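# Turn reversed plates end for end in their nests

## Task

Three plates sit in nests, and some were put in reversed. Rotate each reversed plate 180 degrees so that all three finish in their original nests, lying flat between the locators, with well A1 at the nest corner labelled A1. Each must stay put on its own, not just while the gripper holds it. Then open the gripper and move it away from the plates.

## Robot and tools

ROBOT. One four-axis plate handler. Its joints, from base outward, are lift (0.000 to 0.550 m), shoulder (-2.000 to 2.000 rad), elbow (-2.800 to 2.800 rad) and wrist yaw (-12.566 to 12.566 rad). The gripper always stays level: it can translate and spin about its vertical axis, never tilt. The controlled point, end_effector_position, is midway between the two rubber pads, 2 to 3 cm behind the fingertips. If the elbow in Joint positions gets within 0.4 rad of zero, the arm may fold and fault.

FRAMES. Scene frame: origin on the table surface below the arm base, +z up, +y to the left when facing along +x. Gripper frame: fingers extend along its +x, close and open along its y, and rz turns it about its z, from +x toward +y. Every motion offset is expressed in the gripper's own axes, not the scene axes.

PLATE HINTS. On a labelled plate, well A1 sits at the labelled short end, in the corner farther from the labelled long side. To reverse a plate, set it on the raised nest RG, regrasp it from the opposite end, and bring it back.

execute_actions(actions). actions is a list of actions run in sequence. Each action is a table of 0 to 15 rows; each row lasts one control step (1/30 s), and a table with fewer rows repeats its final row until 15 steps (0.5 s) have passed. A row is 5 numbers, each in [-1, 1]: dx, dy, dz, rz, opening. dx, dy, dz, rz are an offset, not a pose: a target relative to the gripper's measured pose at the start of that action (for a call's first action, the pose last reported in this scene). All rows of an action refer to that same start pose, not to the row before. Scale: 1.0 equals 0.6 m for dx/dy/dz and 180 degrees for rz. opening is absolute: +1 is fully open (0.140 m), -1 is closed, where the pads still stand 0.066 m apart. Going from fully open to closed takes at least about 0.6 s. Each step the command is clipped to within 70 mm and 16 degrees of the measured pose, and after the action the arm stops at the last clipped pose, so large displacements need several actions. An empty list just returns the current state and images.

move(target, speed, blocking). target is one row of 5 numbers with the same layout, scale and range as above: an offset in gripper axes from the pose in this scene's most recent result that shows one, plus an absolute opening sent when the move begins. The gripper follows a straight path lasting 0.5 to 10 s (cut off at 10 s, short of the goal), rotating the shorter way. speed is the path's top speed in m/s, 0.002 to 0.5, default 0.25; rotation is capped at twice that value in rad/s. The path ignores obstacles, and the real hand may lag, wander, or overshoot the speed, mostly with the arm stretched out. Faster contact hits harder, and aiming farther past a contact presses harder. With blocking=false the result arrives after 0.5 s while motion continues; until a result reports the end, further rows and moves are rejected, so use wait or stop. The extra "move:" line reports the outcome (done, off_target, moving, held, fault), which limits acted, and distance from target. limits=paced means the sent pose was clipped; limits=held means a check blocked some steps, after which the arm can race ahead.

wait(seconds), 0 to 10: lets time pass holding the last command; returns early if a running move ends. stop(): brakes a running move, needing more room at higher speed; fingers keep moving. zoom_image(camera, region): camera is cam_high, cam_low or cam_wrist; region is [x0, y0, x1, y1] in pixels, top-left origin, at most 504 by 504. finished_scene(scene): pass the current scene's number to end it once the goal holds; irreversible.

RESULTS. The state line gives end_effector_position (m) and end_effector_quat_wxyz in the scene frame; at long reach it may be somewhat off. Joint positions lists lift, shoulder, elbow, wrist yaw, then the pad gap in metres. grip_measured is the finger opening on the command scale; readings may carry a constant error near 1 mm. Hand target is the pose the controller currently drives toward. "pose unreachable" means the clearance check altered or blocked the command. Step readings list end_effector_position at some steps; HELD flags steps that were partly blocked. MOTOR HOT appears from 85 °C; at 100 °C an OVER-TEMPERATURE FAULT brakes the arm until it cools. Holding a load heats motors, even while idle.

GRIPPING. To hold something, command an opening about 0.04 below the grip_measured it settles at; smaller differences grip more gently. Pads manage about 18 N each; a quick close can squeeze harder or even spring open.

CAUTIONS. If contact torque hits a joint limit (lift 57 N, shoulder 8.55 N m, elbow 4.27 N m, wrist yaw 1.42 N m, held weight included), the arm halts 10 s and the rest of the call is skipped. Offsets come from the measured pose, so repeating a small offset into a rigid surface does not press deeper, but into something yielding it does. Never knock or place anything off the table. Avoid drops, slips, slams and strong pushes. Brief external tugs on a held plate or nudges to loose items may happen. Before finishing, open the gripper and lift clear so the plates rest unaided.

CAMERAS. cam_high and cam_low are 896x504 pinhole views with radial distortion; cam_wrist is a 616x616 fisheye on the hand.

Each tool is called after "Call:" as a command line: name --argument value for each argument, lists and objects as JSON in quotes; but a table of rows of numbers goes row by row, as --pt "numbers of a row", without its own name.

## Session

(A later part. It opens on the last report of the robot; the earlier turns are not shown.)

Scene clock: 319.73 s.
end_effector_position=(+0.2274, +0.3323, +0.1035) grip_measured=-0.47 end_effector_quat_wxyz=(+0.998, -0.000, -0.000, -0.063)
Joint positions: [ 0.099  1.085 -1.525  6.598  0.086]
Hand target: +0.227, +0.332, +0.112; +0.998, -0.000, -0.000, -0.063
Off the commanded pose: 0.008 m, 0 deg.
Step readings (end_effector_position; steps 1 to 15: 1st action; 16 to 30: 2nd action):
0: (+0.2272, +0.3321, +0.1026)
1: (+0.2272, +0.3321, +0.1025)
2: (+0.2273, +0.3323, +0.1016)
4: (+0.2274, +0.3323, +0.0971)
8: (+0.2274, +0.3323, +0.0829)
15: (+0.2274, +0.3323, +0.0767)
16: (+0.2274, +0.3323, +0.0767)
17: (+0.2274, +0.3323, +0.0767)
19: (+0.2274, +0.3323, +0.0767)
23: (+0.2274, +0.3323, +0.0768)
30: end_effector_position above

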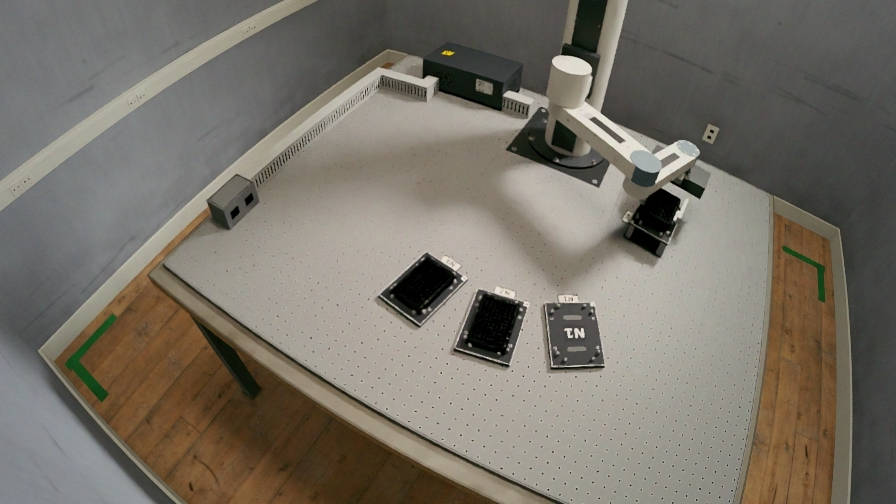

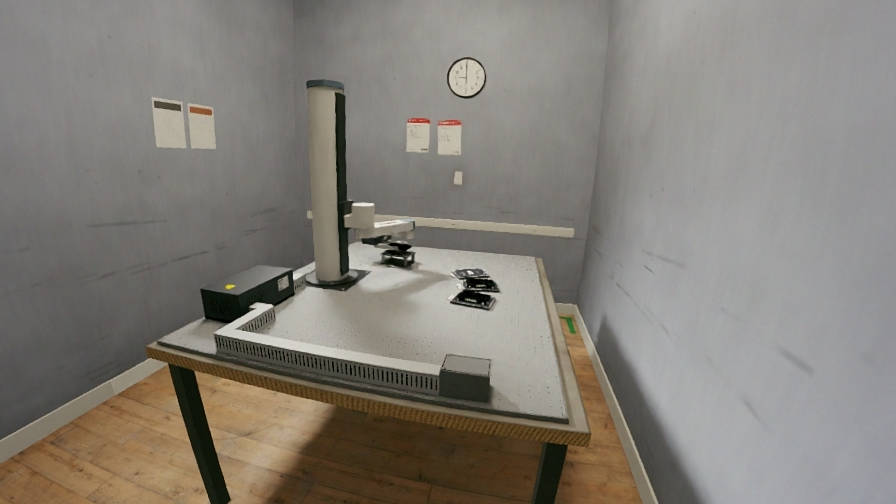

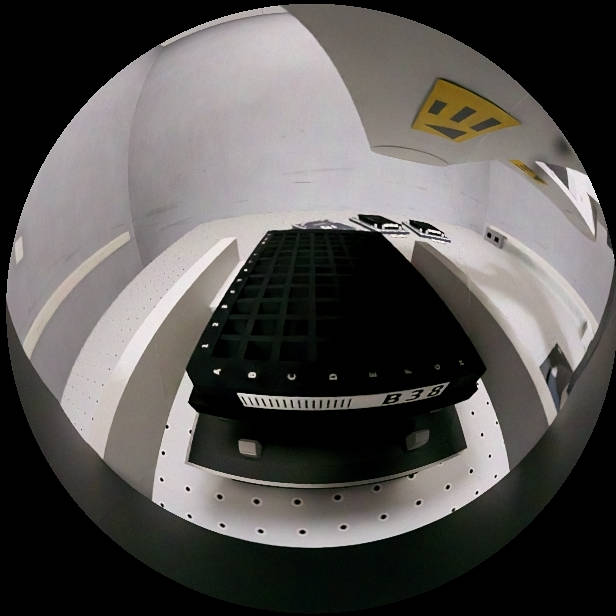

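Call:
execute_actions --actions '[]'

Scene clock: 333.60 s.
end_effector_position=(+0.6478, +0.2457, +0.0780) grip_measured=-0.47 end_effector_quat_wxyz=(+0.968, -0.000, -0.000, +0.250)
Joint positions: [ 0.073 -0.18  -1.708  8.676  0.086]
Hand target: +0.648, +0.246, +0.078; +0.968, -0.000, -0.000, +0.250
Off the commanded pose: 0.000 m, 0 deg.

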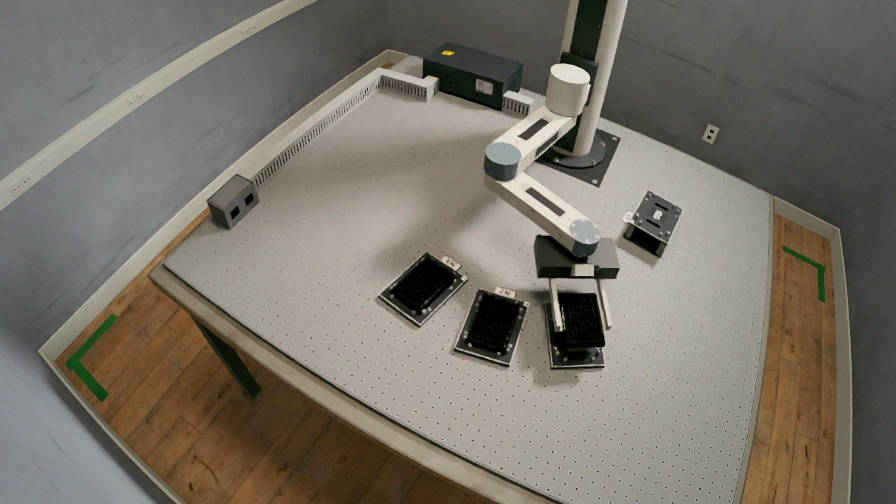

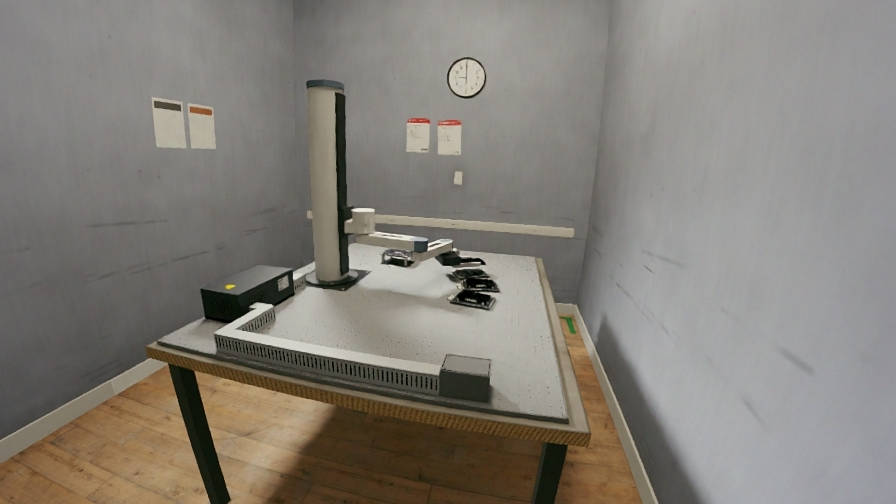

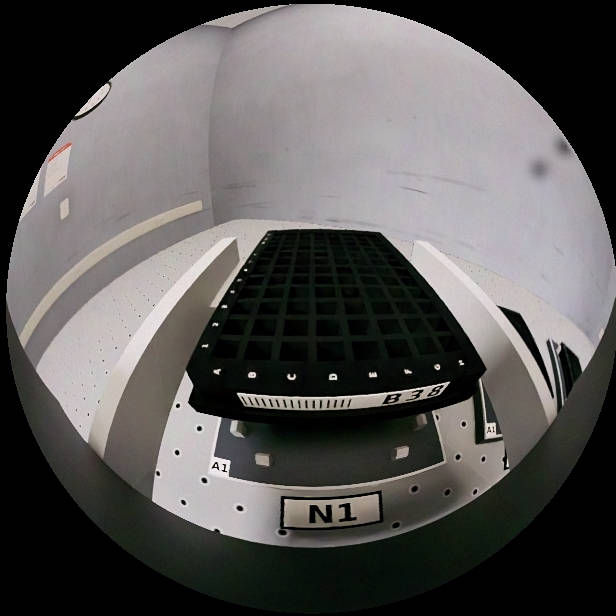

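Call:
execute_actions --actions '[[[-0.0005,-0.0005,-0.003,0,-0.52],[-0.0005,-0.0005,-0.008,0,-0.52],[-0.0005,-0.0005,-0.015,0,-0.52],[-0.0005,-0.0005,-0.023,0,-0.52],[-0.0005,-0.0005,-0.032,0,-0.52],[-0.0005,-0.0005,-0.041,0,-0.52],[-0.0005,-0.0005,-0.050,0,-0.52],[-0.0005,-0.0005,-0.058,0,-0.52],[-0.0005,-0.0005,-0.0645,0,-0.52],[-0.0005,-0.0005,-0.0695,0,-0.52],[-0.0005,-0.0005,-0.0735,0,-0.52],[-0.0005,-0.0005,-0.0765,0,-0.52],[-0.0005,-0.0005,-0.079,0,-0.52],[-0.0005,-0.0005,-0.0808,0,-0.52],[-0.0005,-0.0005,-0.082,0,-0.52]]]'

Call:
wait --seconds 0.3

Call:
zoom_image --camera "cam_wrist" --region '[165, 370, 325, 500]'

Call:
zoom_image --camera "cam_wrist" --region '[340, 360, 500, 490]'

Scene clock: 338.63 s.
end_effector_position=(+0.6476, +0.2454, +0.0297) grip_measured=-0.47 end_effector_quat_wxyz=(+0.968, -0.000, -0.000, +0.250)
Joint positions: [ 0.025 -0.181 -1.706  8.676  0.086]
Hand target: +0.648, +0.245, +0.029; +0.968, -0.000, -0.000, +0.250
Off the commanded pose: 0.001 m, 0 deg.
Step readings (end_effector_position):
0: (+0.6478, +0.2457, +0.0780)
1: (+0.6478, +0.2457, +0.0780)
2: (+0.6476, +0.2455, +0.0768)
4: (+0.6476, +0.2454, +0.0714)
8: (+0.6476, +0.2454, +0.0538)
15: end_effector_position above

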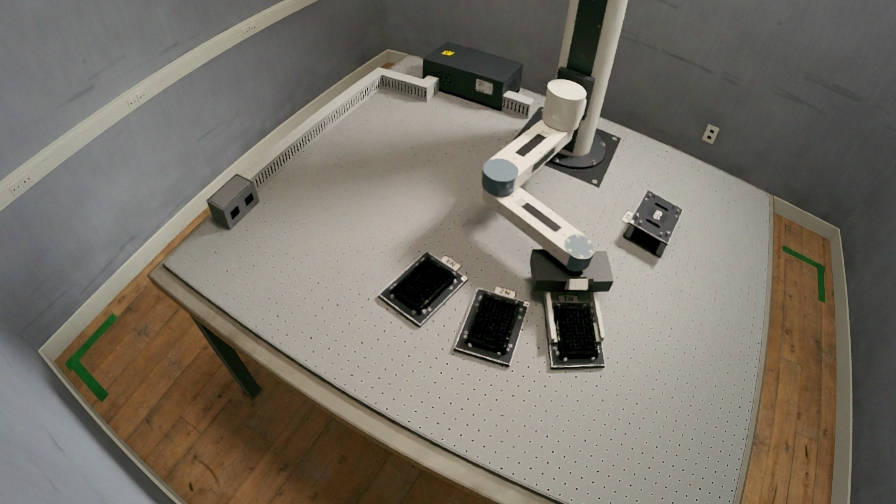

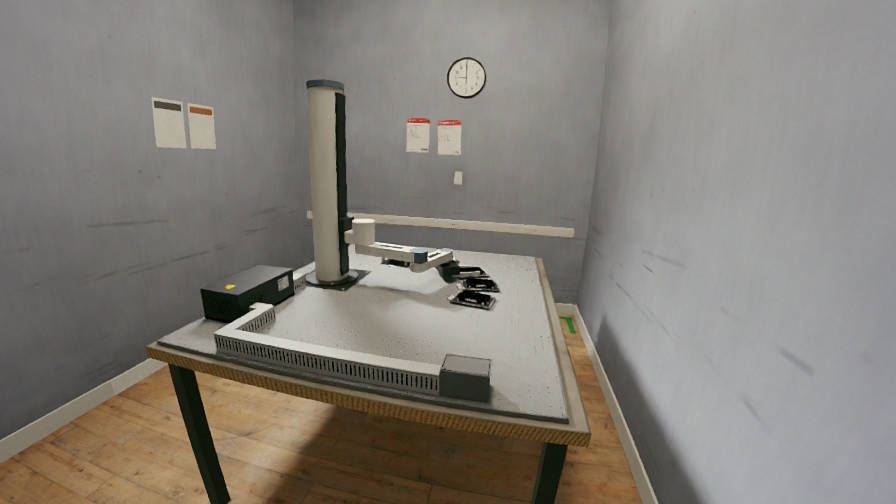

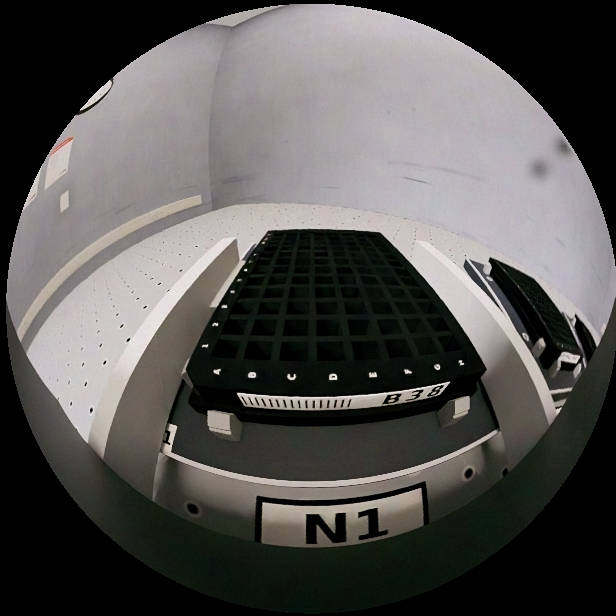

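Scene clock: 338.93 s.
end_effector_position=(+0.6476, +0.2454, +0.0288) grip_measured=-0.47 end_effector_quat_wxyz=(+0.968, -0.000, -0.000, +0.250)
Joint positions: [ 0.024 -0.181 -1.706  8.676  0.086]
Hand target: +0.648, +0.245, +0.029; +0.968, -0.000, -0.000, +0.250
Off the commanded pose: 0.000 m, 0 deg.
wait: 0.30 s; at rest by 0.17 s

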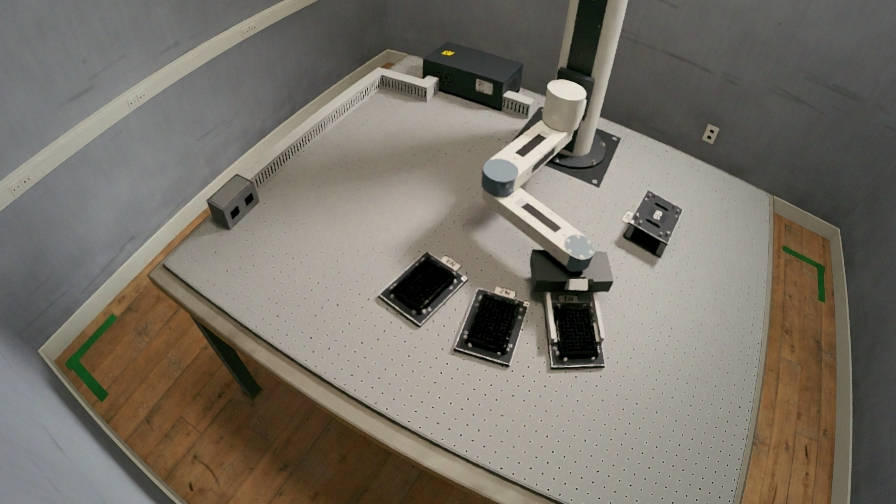

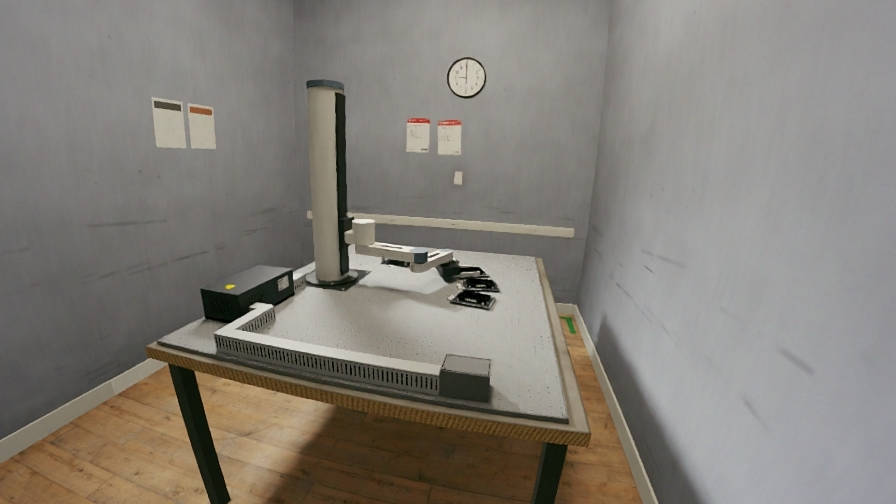

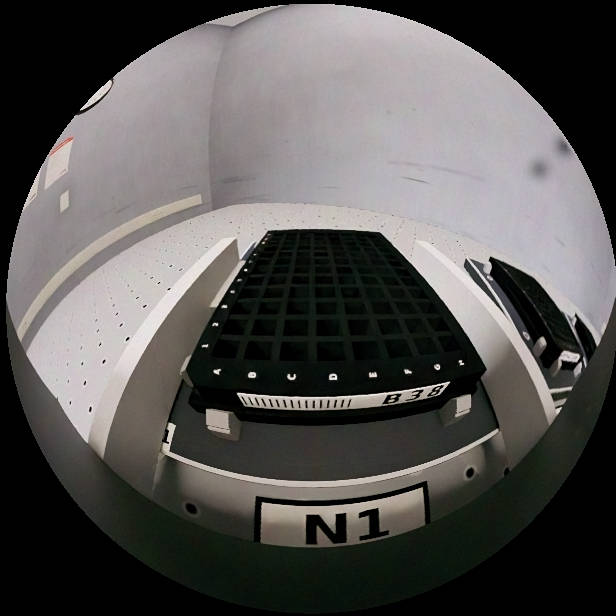

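Region (165, 370, 325, 500) of cam_wrist's 616x616 image, scaled by 3.150, with more detail than that image has; it fills the top 410 rows of this view, and the rest is white.

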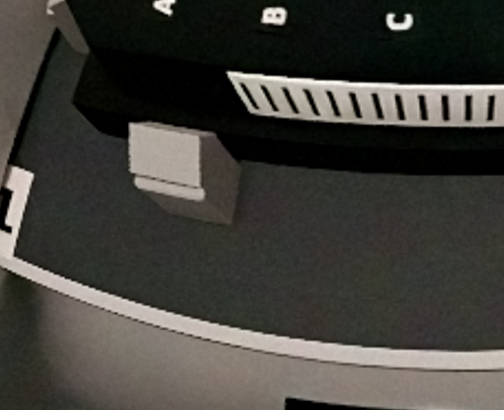

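Region (340, 360, 500, 490) of cam_wrist's 616x616 image, scaled by 3.150, with more detail than that image has; it fills the top 410 rows of this view, and the rest is white.

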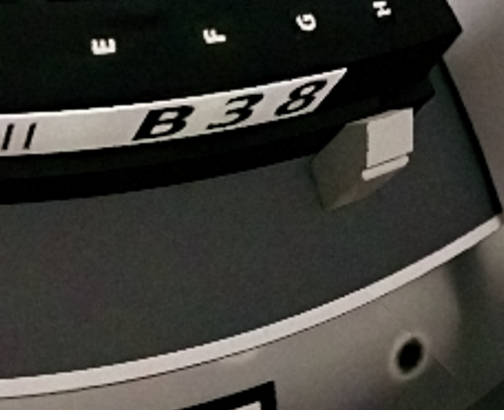

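Matches the seated template. Release and retreat.

Call:
execute_actions --actions '[[[0,0,0,0,-0.49],[0,0,0,0,-0.465],[0,0,0,0,-0.44],[0,0,0,0,-0.40],[0,0,0,0,-0.33],[0,0,0,0,-0.25],[0,0,0.003,0,-0.15],[0,0,0.009,0,-0.05],[0,0,0.018,0,0],[0,0,0.029,0,0],[0,0,0.041,0,0],[0,0,0.054,0,0],[0,0,0.067,0,0],[0,0,0.08,0,0],[0,0,0.093,0,0]],[[-0.005,0,0.04,0,0],[-0.015,0,0.05,0,0],[-0.03,0,0.06,0,0],[-0.05,0,0.07,0,0],[-0.07,0,0.08,0,0],[-0.09,0,0.09,0,0],[-0.11,0,0.10,0,0],[-0.13,0,0.107,0,0],[-0.15,0,0.113,0,0],[-0.17,0,0.118,0,0],[-0.19,0,0.122,0,0],[-0.21,0,0.125,0,0],[-0.23,0,0.128,0,0],[-0.243,0,0.13,0,0],[-0.25,0,0.13,0,0]]]'

Call:
zoom_image --camera "cam_high" --region '[370, 230, 640, 400]'

Call:
zoom_image --camera "cam_low" --region '[435, 255, 515, 320]'

Scene clock: 345.20 s.
end_effector_position=(+0.5487, +0.1927, +0.1391) grip_measured=+0.00 end_effector_quat_wxyz=(+0.967, -0.000, -0.000, +0.254)
Joint positions: [ 0.134 -0.427 -1.13   8.354  0.103]
Hand target: +0.524, +0.178, +0.143; +0.968, -0.000, -0.000, +0.253
Off the commanded pose: 0.038 m, 0 deg.
Step readings (end_effector_position; steps 1 to 15: 1st action; 16 to 30: 2nd action):
0: (+0.6476, +0.2454, +0.0288)
1: (+0.6476, +0.2454, +0.0288)
2: (+0.6476, +0.2454, +0.0288)
4: (+0.6476, +0.2454, +0.0288)
8: (+0.6476, +0.2454, +0.0300)
15: (+0.6476, +0.2454, +0.0650)
16: (+0.6476, +0.2454, +0.0720)
17: (+0.6474, +0.2454, +0.0786)
19: (+0.6451, +0.2442, +0.0912)
23: (+0.6190, +0.2306, +0.1138)
30: end_effector_position above

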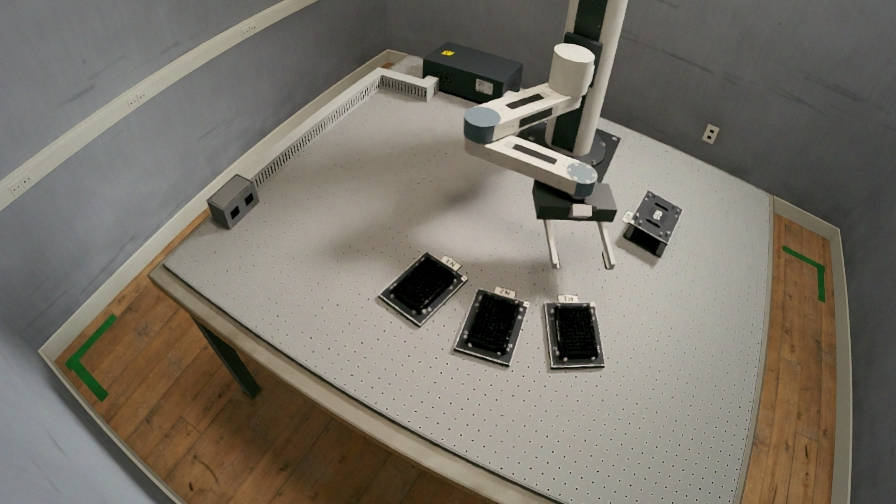

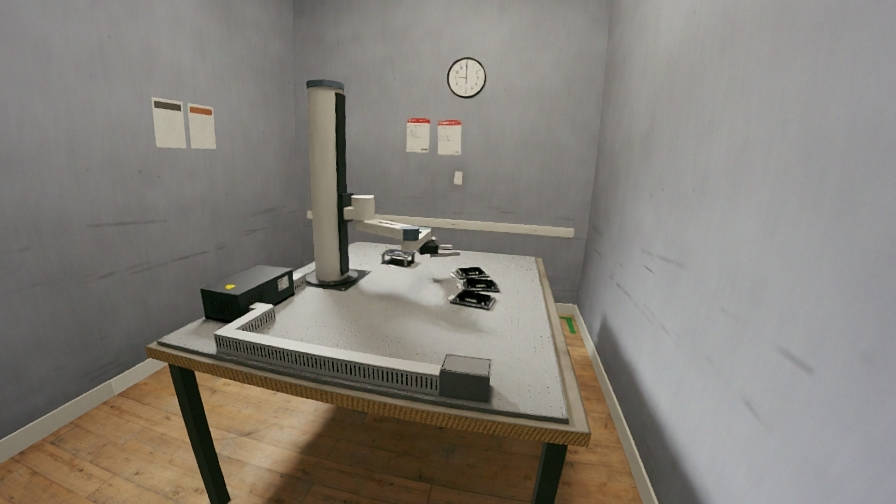

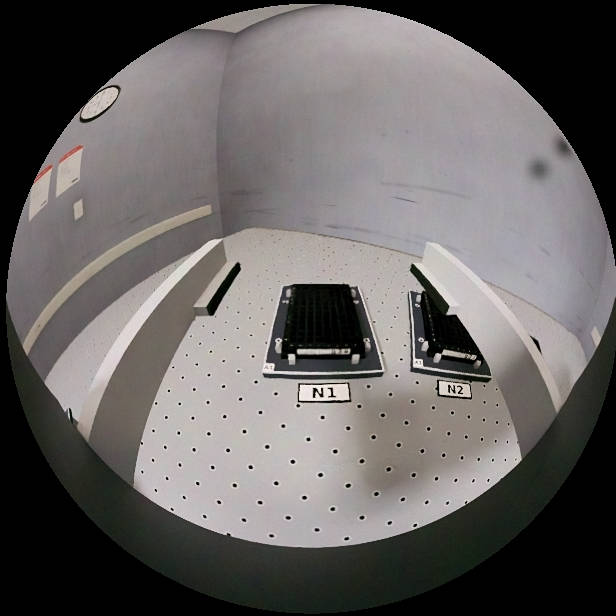

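Region (370, 230, 640, 400) of cam_high's 896x504 image, scaled by 1.867, with more detail than that image has; it fills the top 317 rows of this view, and the rest is white.

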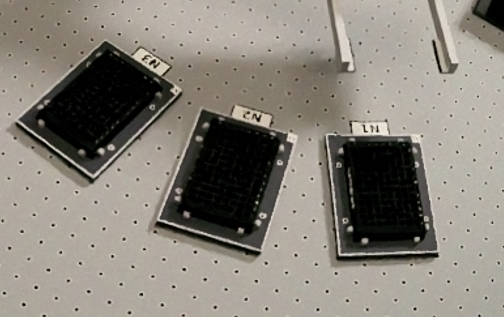

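Region (435, 255, 515, 320) of cam_low's 896x504 image, scaled by 6.300, with more detail than that image has; it fills the top 410 rows of this view, and the rest is white.

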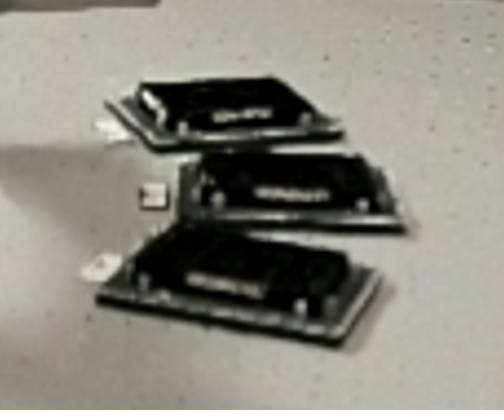

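Call:
zoom_image --camera "cam_high" --region '[530, 290, 620, 380]'

Call:
zoom_image --camera "cam_high" --region '[370, 245, 540, 375]'

Region (530, 290, 620, 380) of cam_high's 896x504 image, scaled by 5.600, with more detail than that image has.

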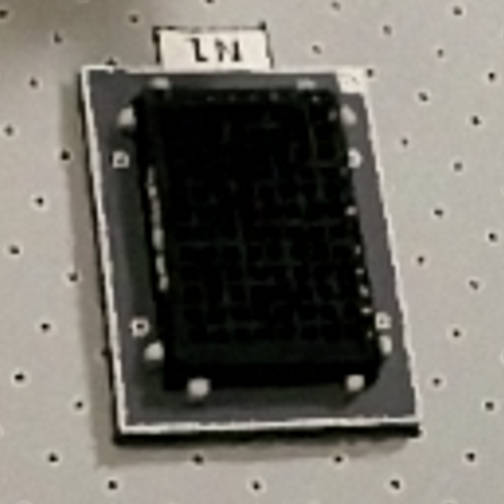

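Region (370, 245, 540, 375) of cam_high's 896x504 image, scaled by 2.965, with more detail than that image has; it fills the top 385 rows of this view, and the rest is white.

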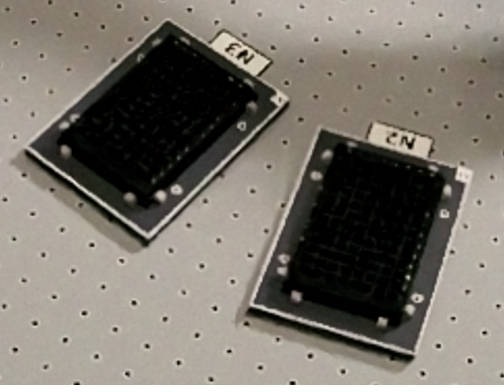

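All three plates look seated and correctly oriented.

Call:
finished_scene --scene 2

The scene is finished: the task was done.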